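## Task

Jog the feeder tray so the clear vial ends up with 14 to 16 tablets and none are spilled. At the finish the tray must rest on its stop and the vial must stand upright directly on the table, with nothing held in place only by the robot. Release everything and move the gripper away.

## Robot and tools

Robot: one six-joint arm (uf850) with a two-finger parallel gripper and a wrist camera. There is only one arm, so every motion argument is a single list for that arm. Joints from base outward: waist, shoulder, elbow, forearm roll, wrist pitch, wrist roll. Load limits in N m: waist 54.6, shoulder 54.6, elbow 45.5, forearm roll 24.5, wrist pitch 17.2, wrist roll 17.2; a carried object adds to them.

Frames: the scene frame has its origin on the table surface under the arm base, +z up, +x forward, +y to the left when facing along +x. Results report end_effector_position (m) and end_effector_quat_wxyz in that frame, plus velocities in m/s and rad/s. The reported point sits between the finger pads, roughly 2 cm short of the fingertips; closing pushes the tips about 10 mm further along the gripper's +z. The gripper's own axes: +z is where the fingers point, y is the direction the fingers open and close. Reported hand positions get less accurate far from the base.

The row: every motion uses one row of 7 numbers, each between -1 and 1: dx, dy, dz, rx, ry, rz, opening. The first six are an offset, not an absolute pose, expressed in the gripper's own axes and counted from the gripper pose shown in the latest result (before any result has shown it in this scene, or for a second call within the same reply, counted from where the arm is when the action begins). Scale: 1.0 equals 0.6 m of travel or 180 degrees; rx, ry, rz form one rotation vector. Opening is absolute: +1 fully open (0.084 m), -1 closed. An all-zero offset does not hold still; it pulls the hand back to the reference pose.

execute_actions(actions, pictures): actions is a list with at most one item, or empty. Empty list: just returns the state with pictures. Action item: {"rows": [...], "steps": n}, 1 to 15 rows, steps 3 to 15 (default 15), each step 1/30 s; the last row repeats if rows run out. Every row is measured from the same reference pose, not from the previous row. Wait item: {"steps": n} up to 300, counted from the previous result, with your thinking time included. pictures=true asks for camera images. The last 3 steps of an action run after its result is taken, while you compose your next reply.

move(target, speed): target is one 7-number row as above (offset from the reference pose, opening absolute, sent at the start). speed in m/s, 0.002 to 0.5, default 0.25; rotation up to twice that in rad/s. Straight-line path of 0.5 to 10 s; it does not avoid obstacles and a longer path is cut at 10 s. The result adds a move: line: done means it settled near target; off_target, moving, held or fault mean otherwise. limits=paced means the command was clipped; limits=held means a clearance check blocked some steps, after which the arm may jump faster than speed. Distance from target is also given.

wait(seconds): 0 to 10 s, nothing new sent. zoom_image(camera, region): camera is cam_head_left, cam_head_right or cam_wrist (all 896x504); region [x0, y0, x1, y1] in pixels from the top-left, at most 504 by 504. read_manual gives only licence text. finished_scene(scene): ends the current scene (pass its number) and grades it; irreversible. Replying without any tool call ends everything remaining.

Controller behaviour: each step the commanded pose is limited to 70 mm and 16 degrees from the measured pose, then solved by damped IK favouring position over orientation. After an action the arm only continues to the last clipped pose, so check the reported pose and send the remainder. Joint speed is capped at 3.14 rad/s. "pose unreachable" and HELD mark steps changed or blocked by the clearance check (the base mount counts as arm). "Hand target" shows where the controller is currently heading.

Gripping: grip_measured is the actual finger opening on the command scale. To hold something keep commanding below grip_measured; a bigger gap squeezes harder, up to about 24 N per pad. Fast closing can hit harder.

Hazards: contact torque reaching a load limit triggers a torque fault: the joint backs off, the arm freezes for 10 s and the call is cut short. Holding loads warms motors; MOTOR HOT appears at 65 °C and at 80 °C the brakes lock until cooled. Faster moves and targets set deep past a contact press harder. Avoid dropping, slamming, shoving or knocking anything off the table, and do not tip the vial or spill tablets. Loose objects may occasionally get nudged by outside pushes. Before finishing, make sure the tray sits on its stop, the vial stands on the table by itself, the fingers are open and the gripper has backed away.

Each tool is called after "Call:" as a command line: name --argument value for each argument, lists and objects as JSON in quotes; but a table of rows of numbers goes row by row, as --pt "numbers of a row", without its own name.

## Session

I'll start by looking at the current state of the scene.

Call:
execute_actions --actions '[]'

Scene clock: 0.00 s of 4800.00 s.
end_effector_position=(+0.2545, +0.1780, +0.1388) grip_measured=+1.00 end_effector_quat_wxyz=(-0.101, -0.116, +0.988, -0.012) end_effector_velocity=(-0.000, -0.000, +0.000) end_effector_angular_velocity=(-0.000, +0.001, -0.002)
Joint positions: [ 0.96  -0.603 -0.561 -1.09  -0.539 -1.181  0.084]
Joint velocities: [-0.     0.     0.     0.002  0.     0.    -0.   ]
Motor temperatures (°C, as the motors report them): [27 24 27 29 31 30]
Hand target: +0.255, +0.178, +0.139; -0.101, -0.116, +0.988, -0.012

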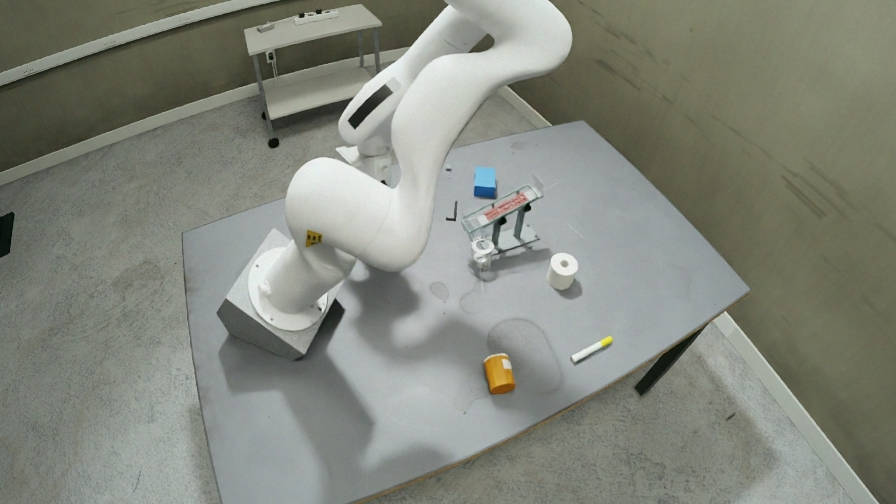

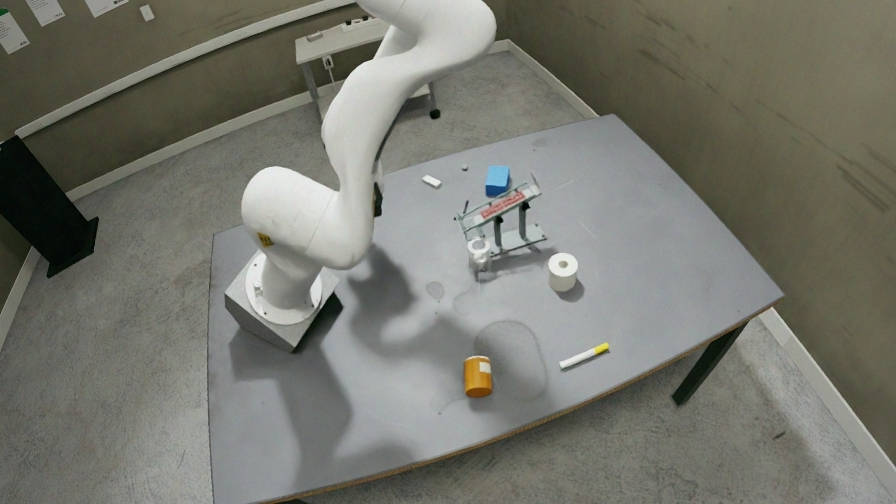

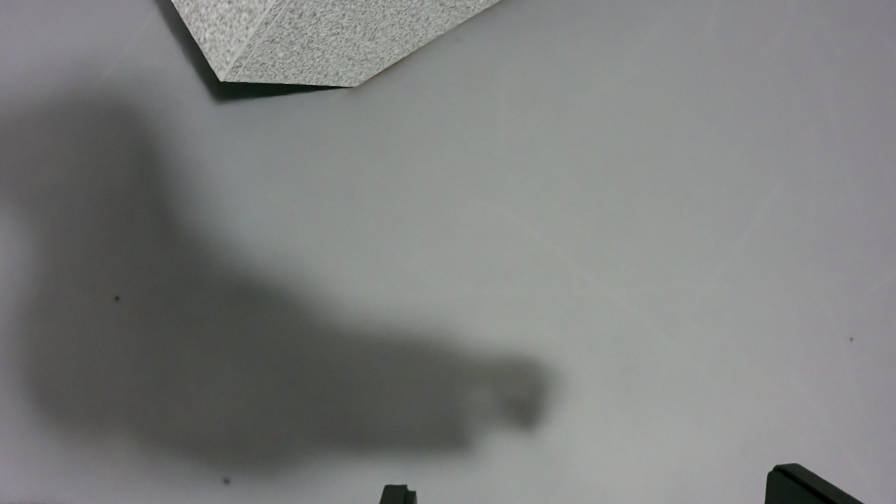

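Call:
zoom_image --camera "cam_head_left" --region '[420, 150, 600, 300]'

Call:
zoom_image --camera "cam_head_right" --region '[420, 150, 600, 300]'

Region (420, 150, 600, 300) of cam_head_left's 896x504 image, scaled by 2.800, with more detail than that image has.

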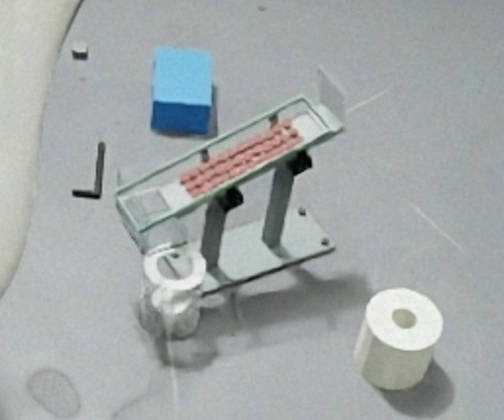

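Region (420, 150, 600, 300) of cam_head_right's 896x504 image, scaled by 2.800, with more detail than that image has.

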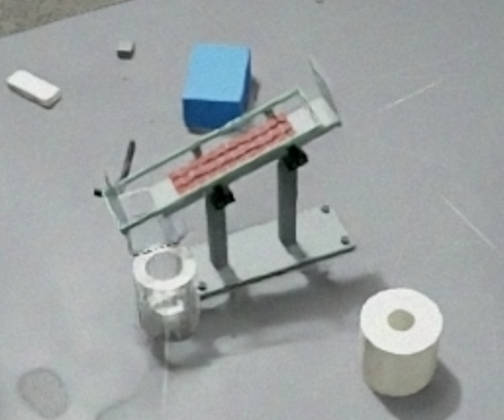

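Call:
move --target '[-0.2881, -0.4838, -0.5378, -0.0586, -0.0461, 0.5722, 1.0]' --speed 0.35

Scene clock: 6.17 s of 4800.00 s.
end_effector_position=(+0.5507, -0.0501, +0.4217) grip_measured=+1.00 end_effector_quat_wxyz=(+0.003, +0.707, +0.707, +0.001) end_effector_velocity=(+0.001, -0.001, +0.001) end_effector_angular_velocity=(+0.001, -0.001, -0.006)
Joint positions: [ 0.673  0.285 -0.841 -0.716 -1.181 -0.519  0.084]
Joint velocities: [-0.     0.001 -0.003  0.    -0.002  0.003  0.   ]
Motor temperatures (°C, as the motors report them): [27 24 27 29 31 30]
Hand target: +0.551, -0.050, +0.422; +0.003, +0.707, +0.707, +0.001
Off the commanded pose: 0.002 m, 0 deg.
Kept back: nothing.
After step 90, 0.10 s passed at rest.
move: done

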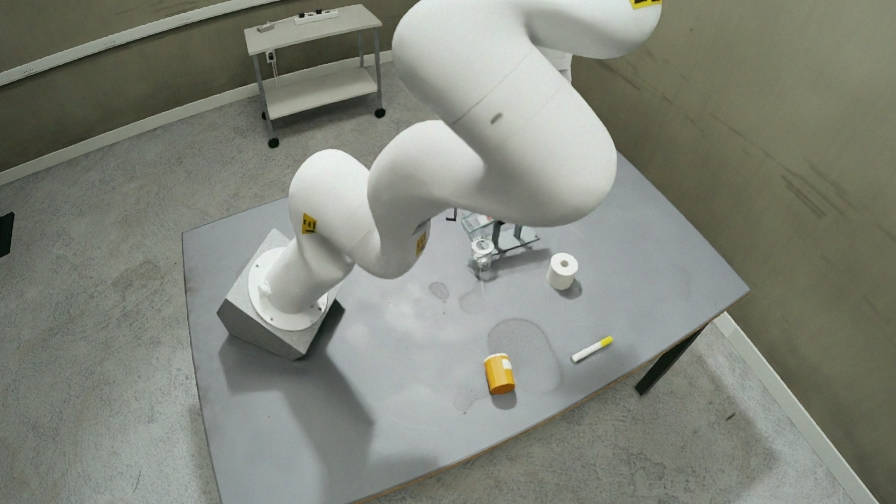

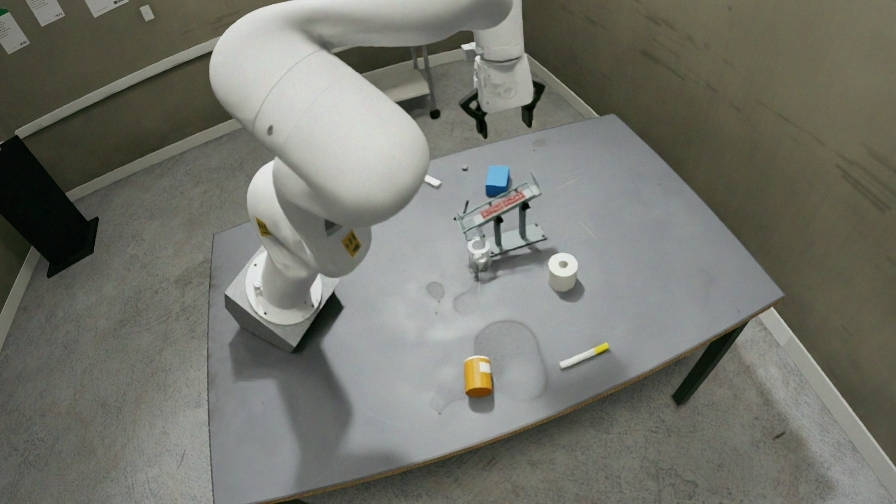

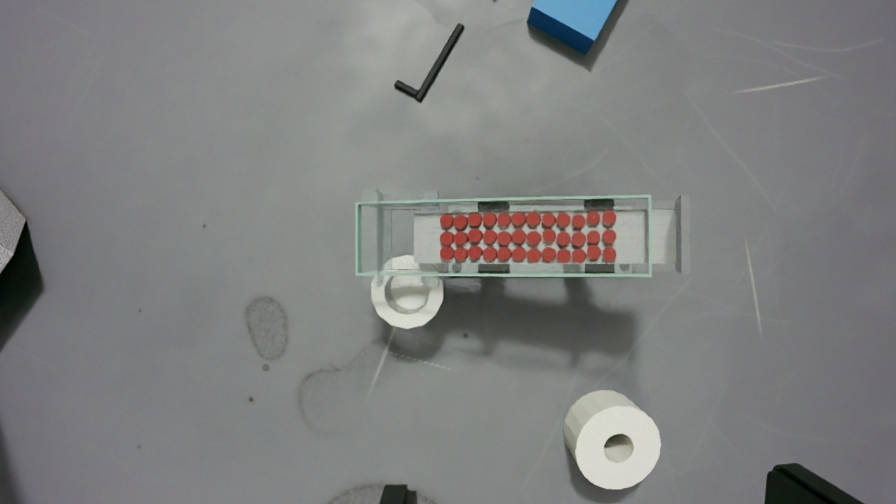

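Call:
zoom_image --camera "cam_wrist" --region '[330, 160, 530, 350]'

Call:
zoom_image --camera "cam_wrist" --region '[520, 170, 720, 310]'

Call:
zoom_image --camera "cam_head_right" --region '[445, 165, 555, 285]'

Region (330, 160, 530, 350) of cam_wrist's 896x504 image, scaled by 2.520, with more detail than that image has; it fills the top 479 rows of this view, and the rest is white.

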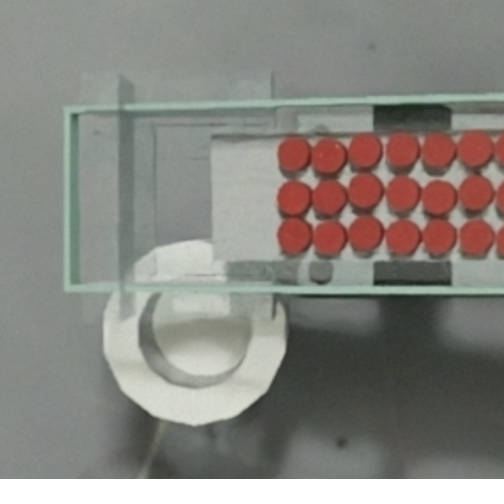

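Region (520, 170, 720, 310) of cam_wrist's 896x504 image, scaled by 2.520, with more detail than that image has; it fills the top 353 rows of this view, and the rest is white.

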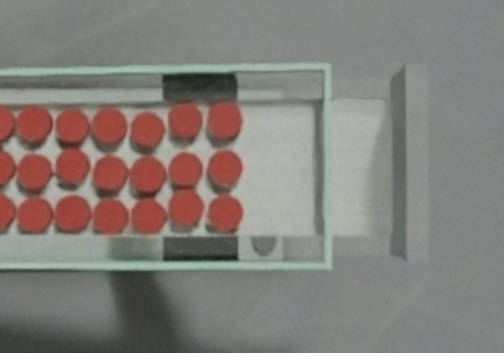

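Region (445, 165, 555, 285) of cam_head_right's 896x504 image, scaled by 4.200, with more detail than that image has; it fills the left 462 columns of this view, and the rest is white.

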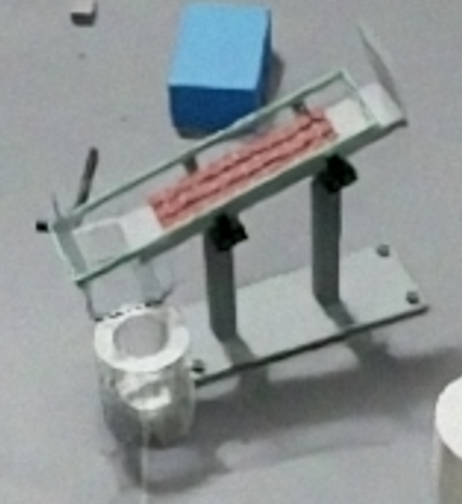

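Call:
zoom_image --camera "cam_head_right" --region '[450, 200, 510, 280]'

Call:
zoom_image --camera "cam_wrist" --region '[345, 175, 465, 295]'

Region (450, 200, 510, 280) of cam_head_right's 896x504 image, scaled by 6.300, with more detail than that image has; it fills the left 378 columns of this view, and the rest is white.

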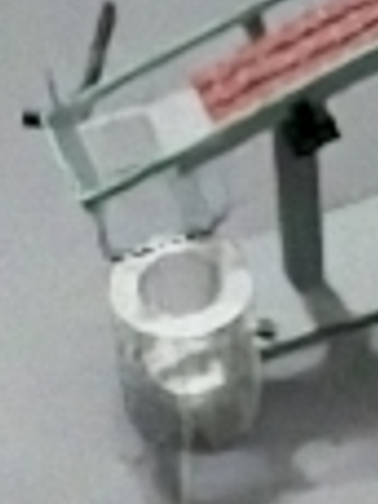

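Region (345, 175, 465, 295) of cam_wrist's 896x504 image, scaled by 4.200, with more detail than that image has.

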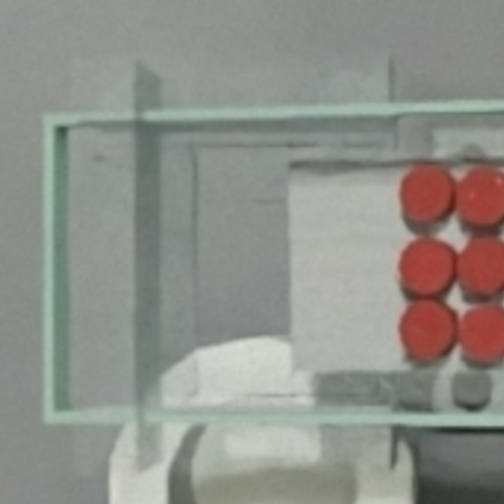

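Call:
move --target '[-0.2173, 0.003, 0.4927, 0, 0.3333, 0, 1.0]' --speed 0.2

Scene clock: 11.83 s of 4800.00 s.
end_effector_position=(+0.5519, -0.1834, +0.1255) grip_measured=+1.00 end_effector_quat_wxyz=(-0.350, +0.612, +0.616, +0.351) end_effector_velocity=(-0.000, -0.000, -0.002) end_effector_angular_velocity=(+0.006, +0.002, +0.000)
Joint positions: [-0.642 -0.234 -0.901  0.912 -0.962 -3.041  0.084]
Joint velocities: [-0.002 -0.007 -0.004  0.    -0.005 -0.003 -0.   ]
Motor temperatures (°C, as the motors report them): [27 24 27 29 31 30]
Hand target: +0.552, -0.183, +0.125; -0.351, +0.612, +0.615, +0.351
Off the commanded pose: 0.003 m, 0 deg.
Kept back: nothing.
move: done

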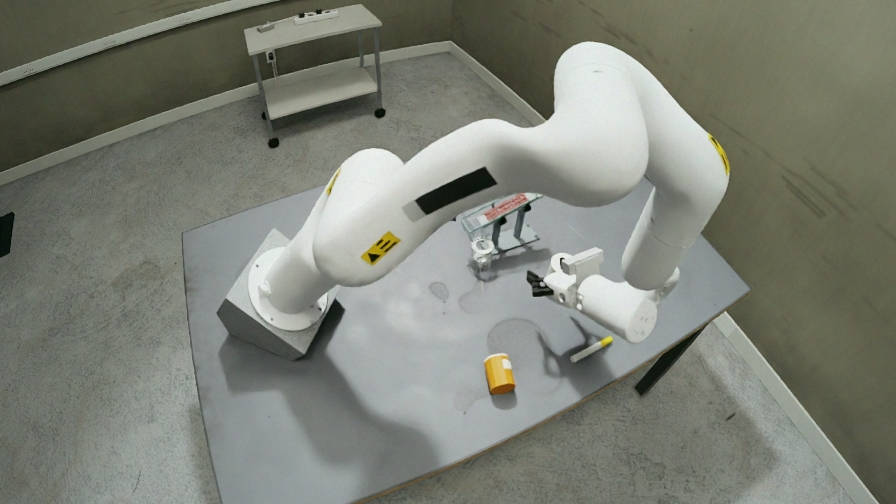

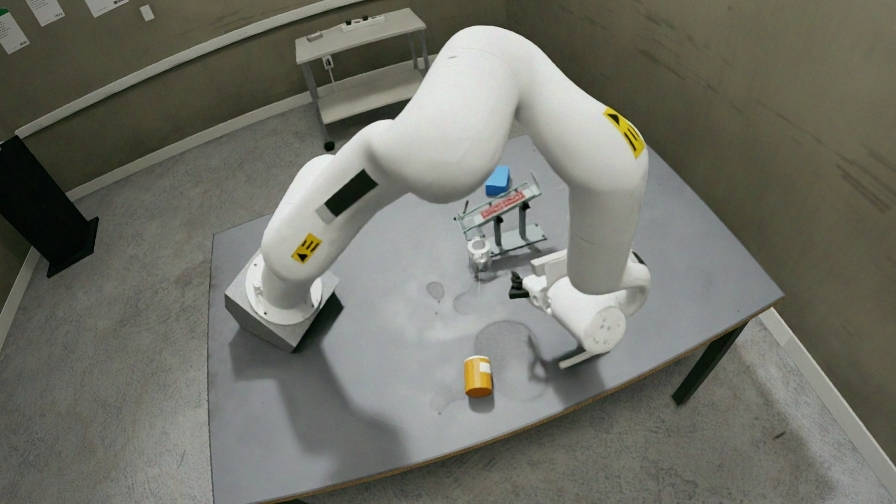

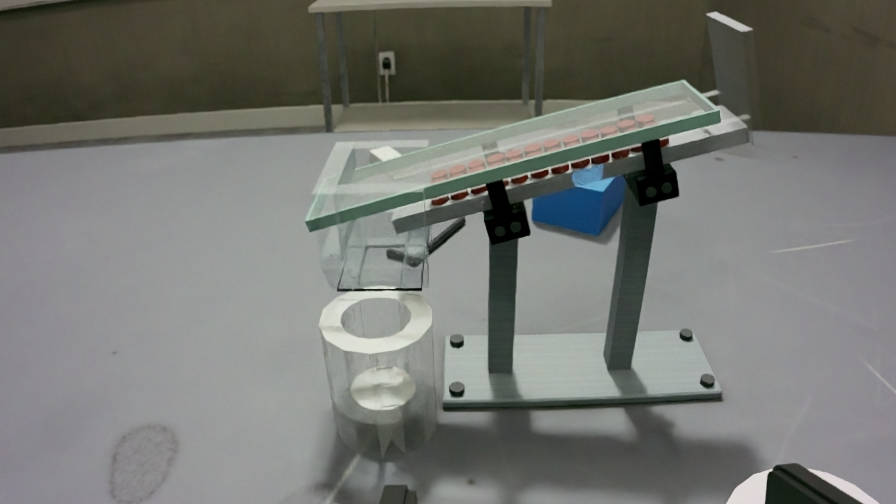

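Call:
zoom_image --camera "cam_wrist" --region '[280, 120, 560, 480]'

Call:
zoom_image --camera "cam_wrist" --region '[560, 0, 800, 240]'

Call:
zoom_image --camera "cam_wrist" --region '[295, 130, 475, 310]'

Region (280, 120, 560, 480) of cam_wrist's 896x504 image, scaled by 1.400, with more detail than that image has.

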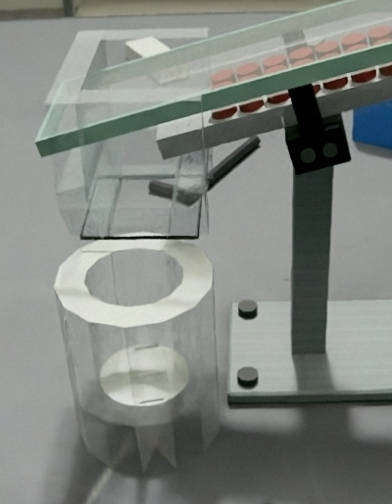

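Region (560, 0, 800, 240) of cam_wrist's 896x504 image, scaled by 2.100, with more detail than that image has.

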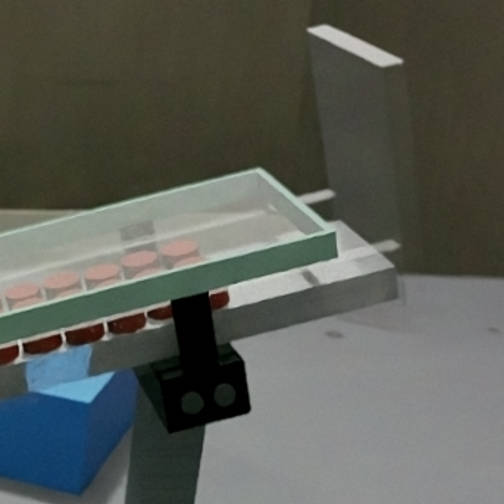

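Region (295, 130, 475, 310) of cam_wrist's 896x504 image, scaled by 2.800, with more detail than that image has.

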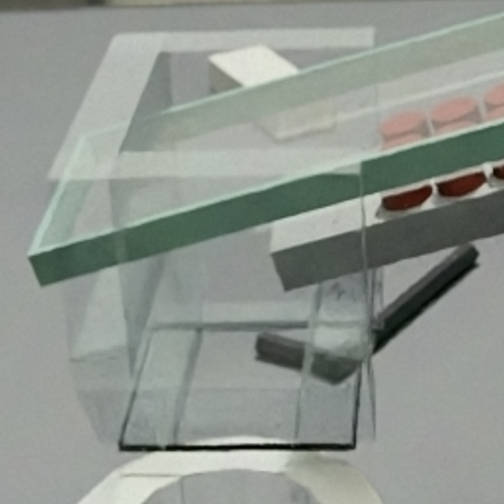

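Call:
move --target '[-0.0387, -0.1113, 0.2137, 0, 0.0583, 0, 0.75]' --speed 0.2

Scene clock: 16.60 s of 4800.00 s.
end_effector_position=(+0.4851, -0.0844, +0.0405) grip_measured=+0.75 end_effector_quat_wxyz=(-0.405, +0.577, +0.581, +0.406) end_effector_velocity=(-0.002, +0.001, -0.001) end_effector_angular_velocity=(+0.003, +0.001, +0.002)
Joint positions: [-0.612 -0.53  -0.836  1.137 -0.946 -3.402  0.075]
Joint velocities: [ 0.    -0.004  0.001 -0.    -0.001 -0.003 -0.   ]
Motor temperatures (°C, as the motors report them): [27 24 27 29 31 30]
Hand target: +0.485, -0.084, +0.040; -0.405, +0.577, +0.581, +0.406
Off the commanded pose: 0.001 m, 0 deg.
Kept back: nothing.
After step 90, 0.57 s passed at rest.
move: done

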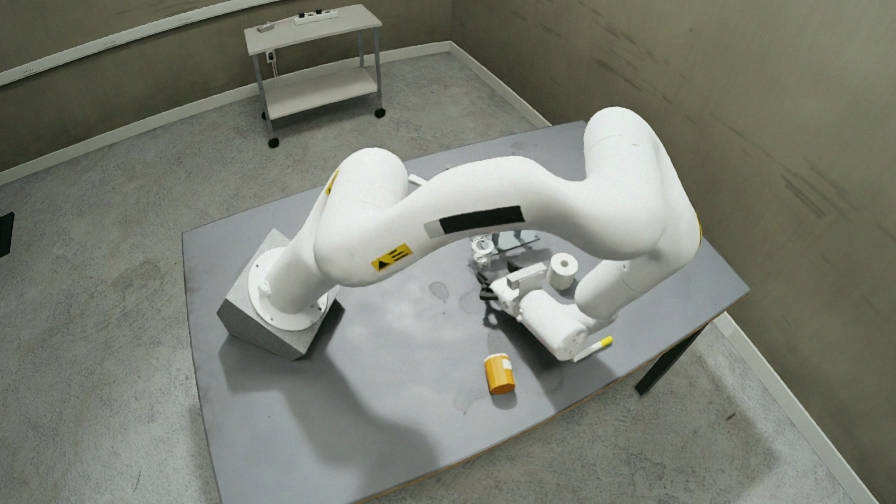

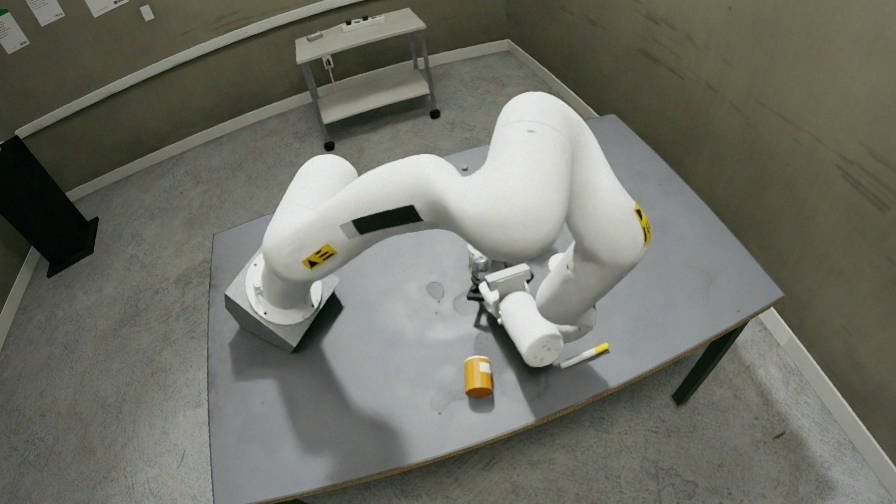

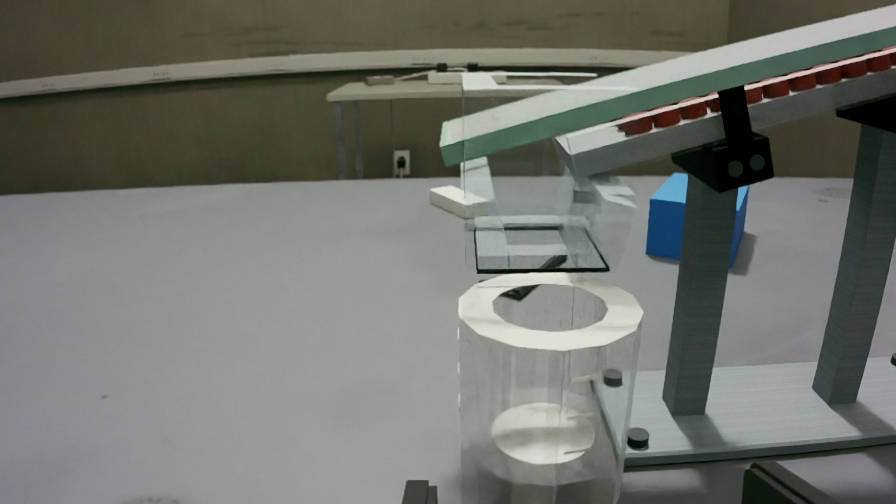

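Call:
zoom_image --camera "cam_wrist" --region '[420, 180, 700, 400]'

Region (420, 180, 700, 400) of cam_wrist's 896x504 image, scaled by 1.800, with more detail than that image has; it fills the top 396 rows of this view, and the rest is white.

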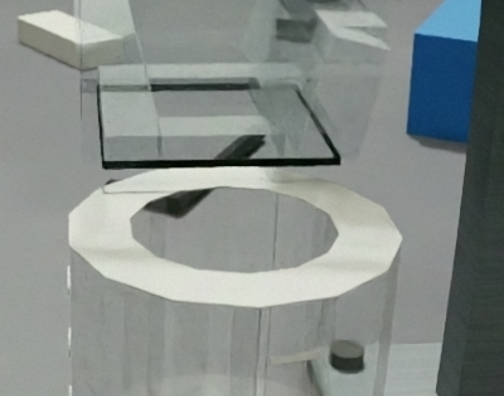

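Call:
move --target '[0.0393, -0.003, 0.091, 0, 0, 0, 0.75]' --speed 0.1

Scene clock: 19.10 s of 4800.00 s.
end_effector_position=(+0.4834, -0.0251, +0.0441) grip_measured=+0.75 end_effector_quat_wxyz=(-0.405, +0.577, +0.581, +0.406) end_effector_velocity=(-0.000, +0.001, +0.000) end_effector_angular_velocity=(+0.001, -0.001, +0.001)
Joint positions: [-0.502 -0.545 -0.776  1.289 -0.893 -3.478  0.075]
Joint velocities: [ 0.002 -0.001  0.001  0.003  0.001 -0.003  0.   ]
Motor temperatures (°C, as the motors report them): [27 24 27 29 31 30]
Hand target: +0.483, -0.025, +0.044; -0.405, +0.577, +0.581, +0.406
Off the commanded pose: 0.000 m, 0 deg.
Kept back: nothing.
move: done

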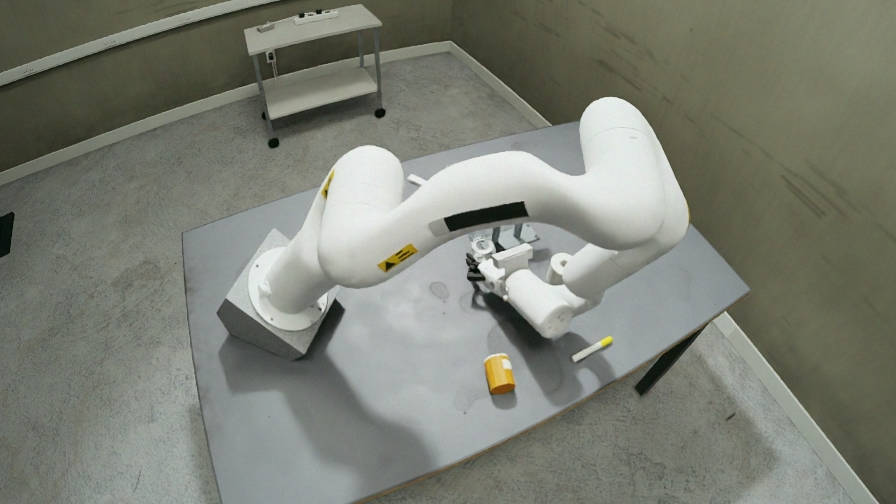

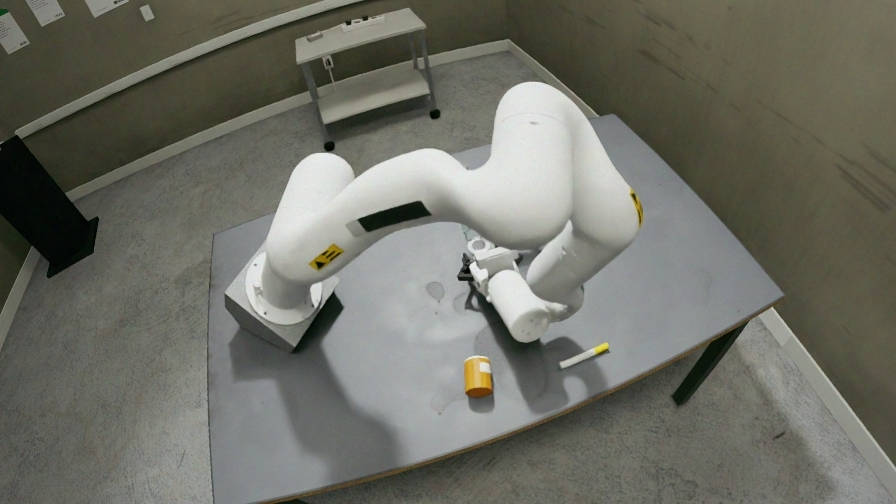

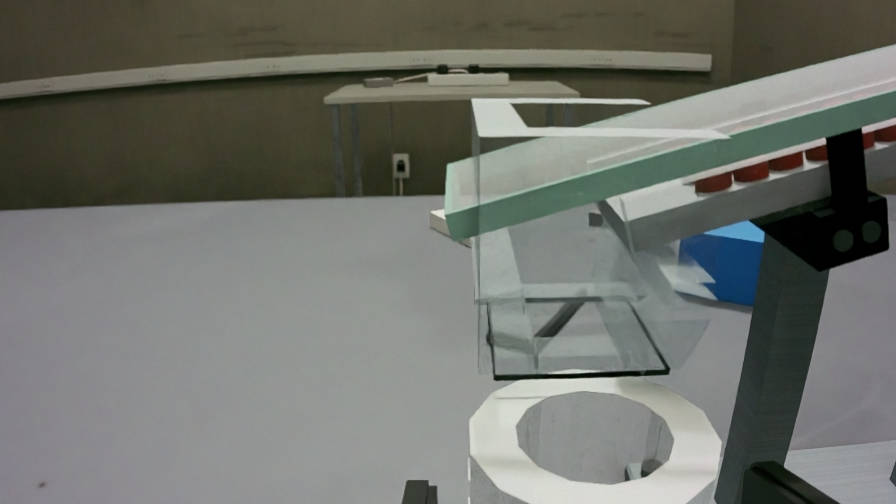

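Call:
execute_actions --actions '[{"rows": [[0,0,0,0,0,0,0.6],[0,0,0,0,0,0,0.5],[0,0,0,0,0,0,0.42],[0,0,0,0,0,0,0.36],[0,0,0,0,0,0,0.31],[0,0,0,0,0,0,0.27],[0,0,0,0,0,0,0.23],[0,0,0,0,0,0,0.19],[0,0,0,0,0,0,0.15],[0,0,0,0,0,0,0.1]], "steps": 15}]' --pictures true

Scene clock: 19.90 s of 4800.00 s.
end_effector_position=(+0.4834, -0.0251, +0.0441) grip_measured=+0.23 end_effector_quat_wxyz=(-0.405, +0.577, +0.581, +0.406) end_effector_velocity=(+0.001, -0.000, +0.000) end_effector_angular_velocity=(-0.001, -0.000, -0.001)
Joint positions: [-0.502 -0.545 -0.776  1.289 -0.893 -3.478  0.054]
Joint velocities: [-0.     0.001 -0.     0.    -0.     0.001  0.   ]
Motor temperatures (°C, as the motors report them): [27 24 27 29 31 30]
Steps of this call (steps 1 to 12: nothing new was sent; steps 13 to 24: the first 12 steps of this action). Readings (end_effector_position):
13: (+0.4834, -0.0249, +0.0441)
14: (+0.4834, -0.0250, +0.0441)
16: (+0.4834, -0.0251, +0.0441)
20: (+0.4834, -0.0251, +0.0441)
24: the state above

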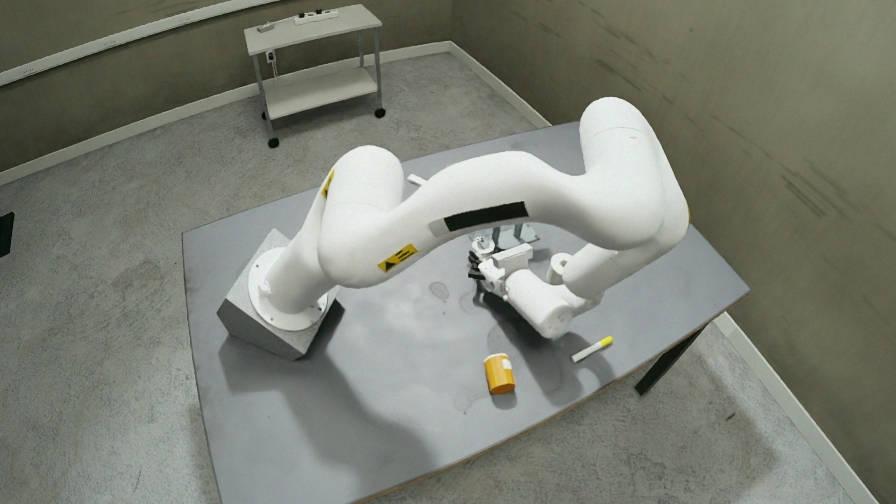

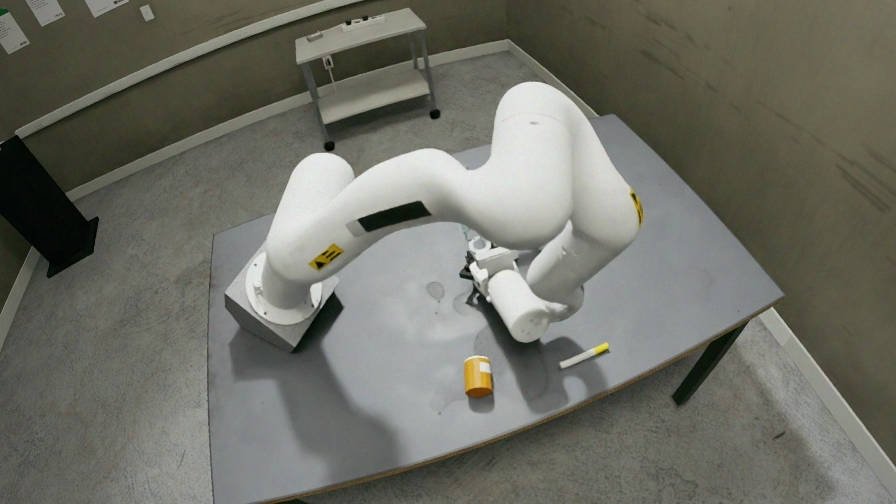

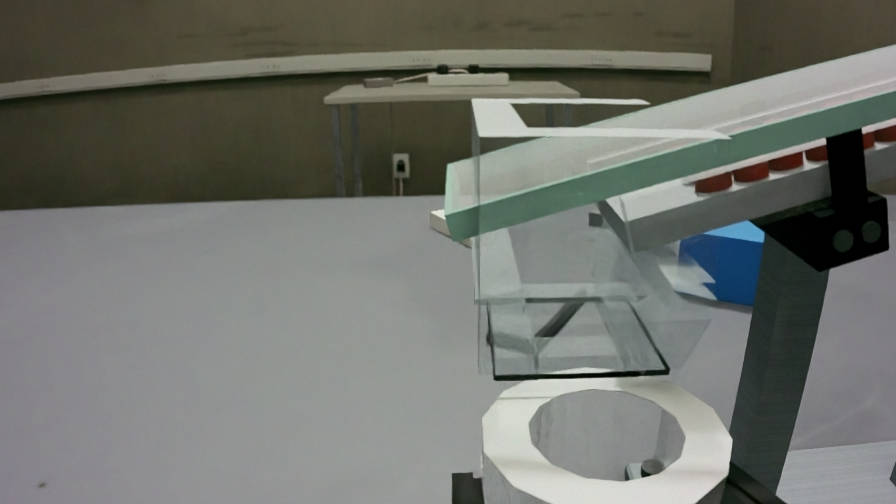

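Call:
move --target '[0.0217, -0.0052, 0.0595, 0, 0, 0, 0.1]' --speed 0.06

Scene clock: 21.13 s of 4800.00 s.
end_effector_position=(+0.4803, +0.0128, +0.0443) grip_measured=+0.23 end_effector_quat_wxyz=(-0.405, +0.577, +0.581, +0.406) end_effector_velocity=(+0.000, +0.001, +0.000) end_effector_angular_velocity=(-0.000, -0.002, +0.001)
Joint positions: [-0.429 -0.569 -0.749  1.398 -0.867 -3.539  0.054]
Joint velocities: [ 0.002  0.     0.     0.002  0.001 -0.003  0.   ]
Motor temperatures (°C, as the motors report them): [27 24 27 29 31 30]
Hand target: +0.480, +0.013, +0.044; -0.405, +0.577, +0.581, +0.406
Off your previous action's commanded pose: 0.000 m, 0 deg at its last step (step 3 of this call).
Off the commanded pose: 0.000 m, 0 deg.
Kept back: nothing.
move: done

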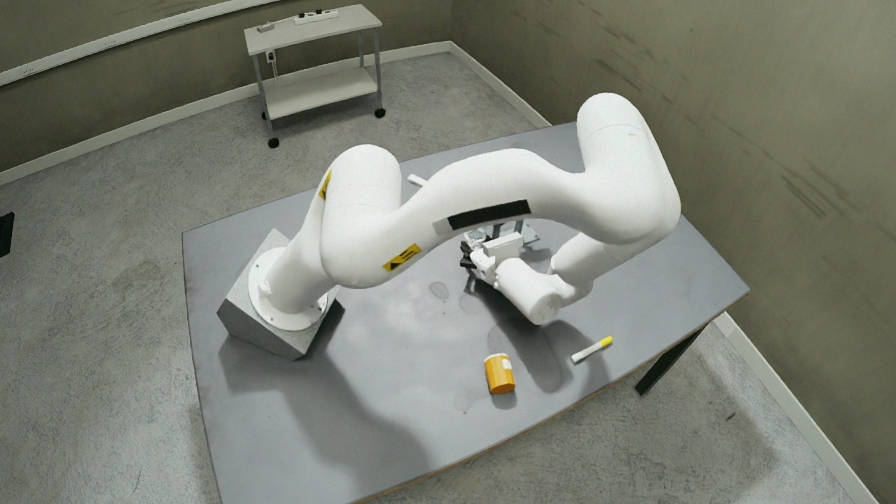

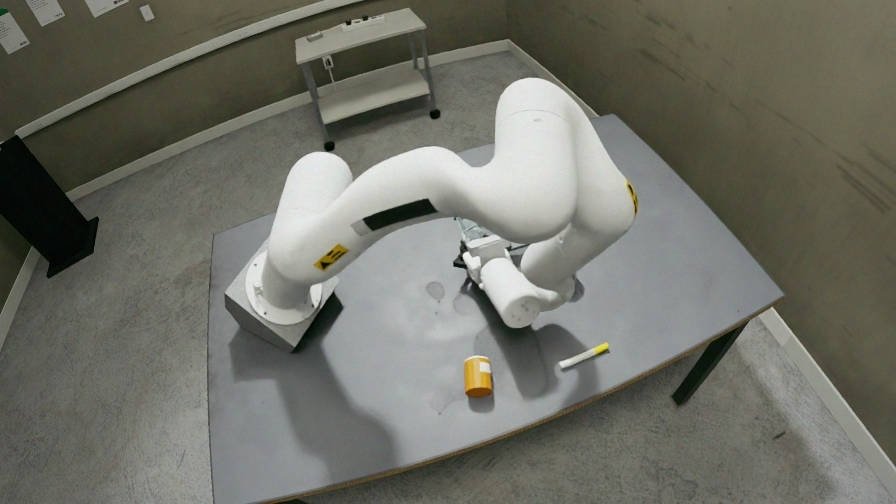

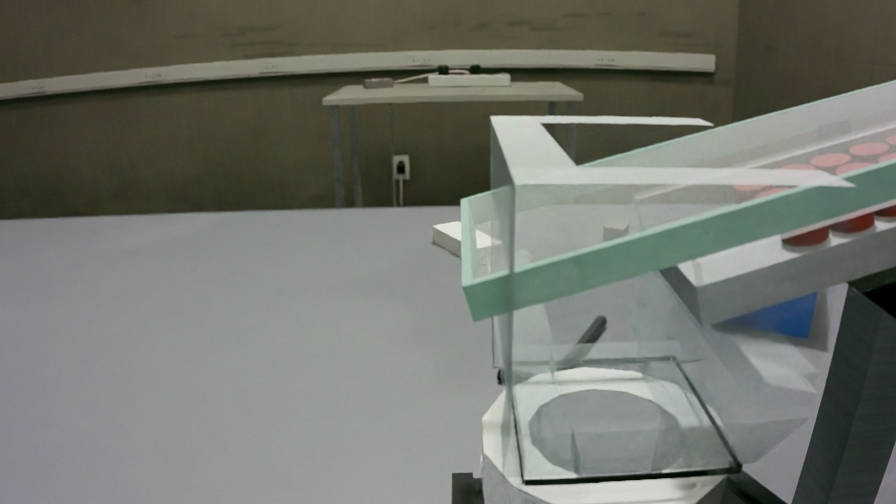

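Call:
zoom_image --camera "cam_wrist" --region '[440, 300, 800, 504]'

Region (440, 300, 800, 504) of cam_wrist's 896x504 image, scaled by 1.400, with more detail than that image has; it fills the top 286 rows of this view, and the rest is white.

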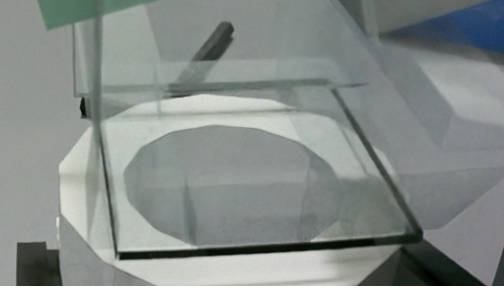

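Call:
execute_actions --actions '[{"rows": [[0,0,0,0,0,0,0.3],[0,0,0,0,0,0,0.4],[0,0,0,0,0,0,0.5],[0,0,0,0,0,0,0.58],[0,0,0,0,0,0,0.58],[0,0,0,0,0,0,0.58],[0,0,0,0,0,0,0.58],[-0.002,0,-0.006,0,0,0,0.58],[-0.006,0,-0.016,0,0,0,0.58],[-0.011,0,-0.03,0,0,0,0.58],[-0.017,0,-0.047,0,0,0,0.58],[-0.023,0,-0.063,0,0,0,0.58],[-0.028,0,-0.078,0,0,0,0.58],[-0.032,0,-0.088,0,0,0,0.58],[-0.034,0,-0.094,0,0,0,0.58]], "steps": 15}]' --pictures false

Call:
execute_actions --actions '[{"steps": 15}]' --pictures true

Scene clock: 23.87 s of 4800.00 s.
end_effector_position=(+0.4801, +0.0016, +0.0442) grip_measured=+0.57 end_effector_quat_wxyz=(-0.405, +0.577, +0.581, +0.406) end_effector_velocity=(-0.001, -0.180, -0.005) end_effector_angular_velocity=(-0.020, -0.008, -0.010)
Joint positions: [-0.452 -0.562 -0.753  1.366 -0.873 -3.523  0.068]
Joint velocities: [-0.365  0.12  -0.084 -0.489 -0.096  0.223  0.001]
Motor temperatures (°C, as the motors report them): [27 25 27 29 31 30]
Steps of this call (steps 1 to 70: nothing new was sent; steps 71 to 82: the first 12 steps of this action). Readings (end_effector_position):
71: (+0.4803, +0.0130, +0.0443)
72: (+0.4803, +0.0130, +0.0443)
74: (+0.4803, +0.0129, +0.0443)
78: (+0.4803, +0.0128, +0.0443)
82: the state above

Scene clock: 24.37 s of 4800.00 s.
end_effector_position=(+0.4794, -0.0456, +0.0435) grip_measured=+0.57 end_effector_quat_wxyz=(-0.403, +0.579, +0.582, +0.405) end_effector_velocity=(+0.000, -0.002, -0.000) end_effector_angular_velocity=(-0.001, +0.000, -0.001)
Joint positions: [-0.545 -0.533 -0.781  1.24  -0.904 -3.463  0.068]
Joint velocities: [-0.003  0.001 -0.001 -0.002 -0.     0.002  0.   ]
Motor temperatures (°C, as the motors report them): [27 25 27 29 31 30]
Hand target: +0.479, -0.046, +0.043; -0.403, +0.579, +0.582, +0.405
Off the commanded pose: 0.002 m, 0 deg.
Kept back: nothing.
Steps of this call (steps 1 to 3: the last 3 steps of your previous action; steps 4 to 15: nothing new was sent). Readings (end_effector_position):
1: (+0.4801, -0.0052, +0.0440)
2: (+0.4801, -0.0130, +0.0437)
4: (+0.4801, -0.0293, +0.0433)
8: (+0.4798, -0.0444, +0.0433)
15: the state above

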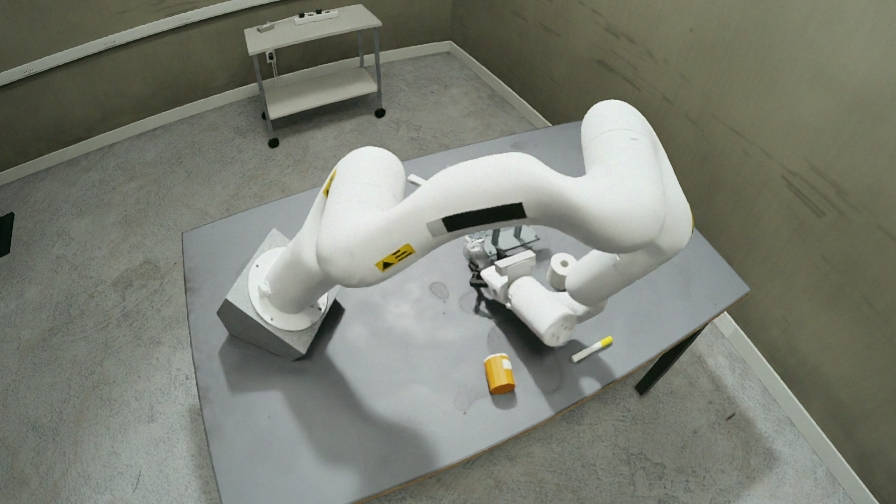

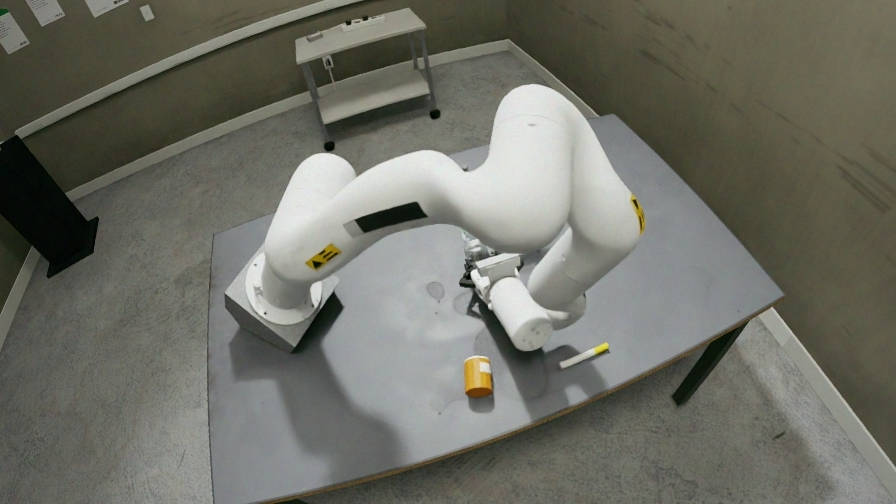

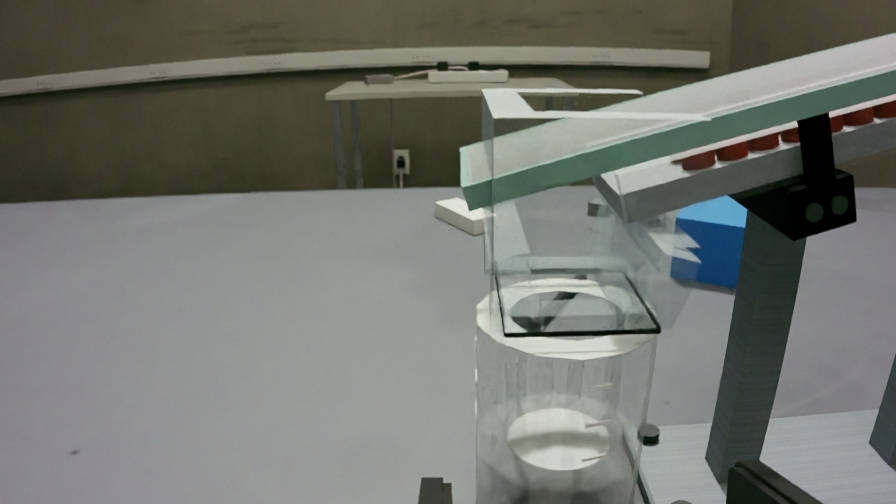

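Call:
move --target '[0.3063, 0.1193, -0.2105, 0.1739, -0.1179, -0.1899, 0.57]' --speed 0.4

Scene clock: 28.47 s of 4800.00 s.
end_effector_position=(+0.5514, -0.1010, +0.2601) grip_measured=+0.56 end_effector_quat_wxyz=(-0.295, +0.321, +0.871, +0.226) end_effector_velocity=(+0.001, -0.001, +0.002) end_effector_angular_velocity=(-0.004, -0.003, +0.005)
Joint positions: [-0.15   0.055 -0.897  0.247 -0.93  -2.712  0.068]
Joint velocities: [ 0.004  0.002 -0.003 -0.008 -0.003  0.006  0.   ]
Motor temperatures (°C, as the motors report them): [27 25 27 29 31 30]
Hand target: +0.552, -0.101, +0.260; -0.295, +0.321, +0.871, +0.226
Off the commanded pose: 0.002 m, 0 deg.
Kept back: nothing.
move: done

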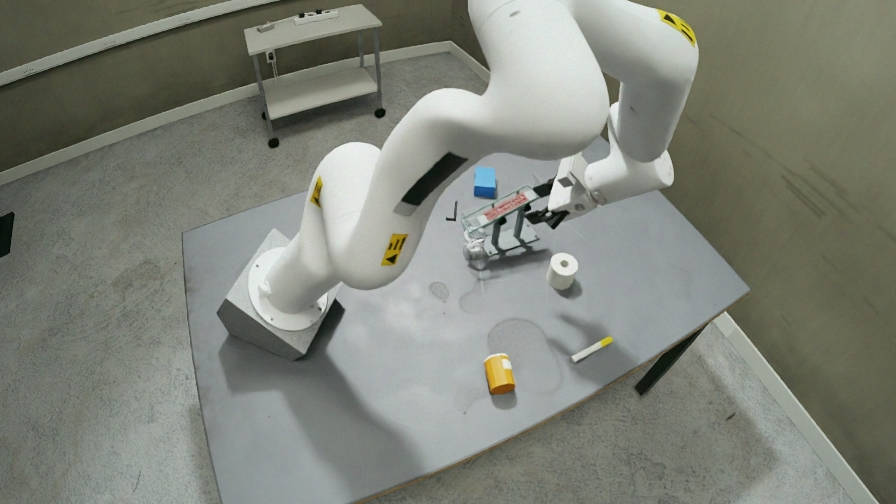

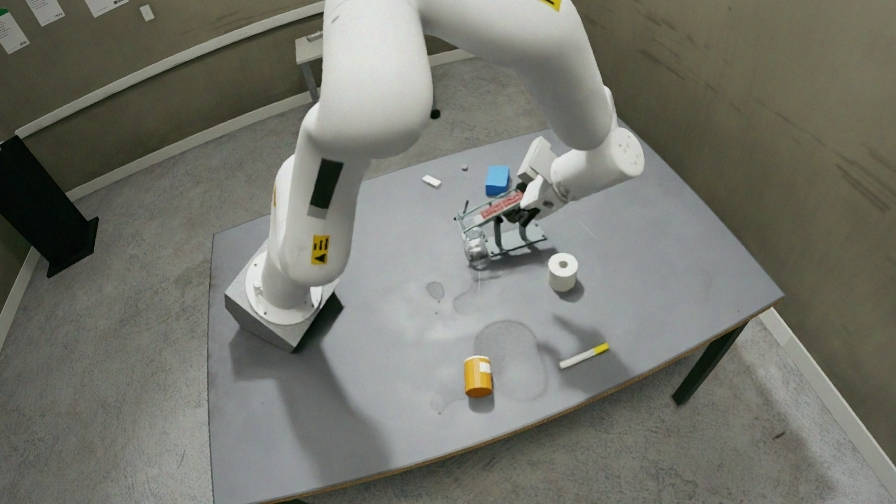

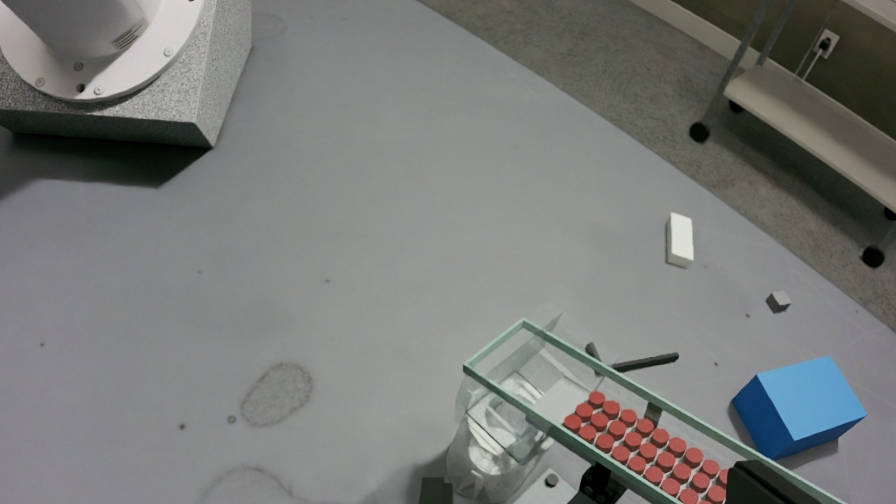

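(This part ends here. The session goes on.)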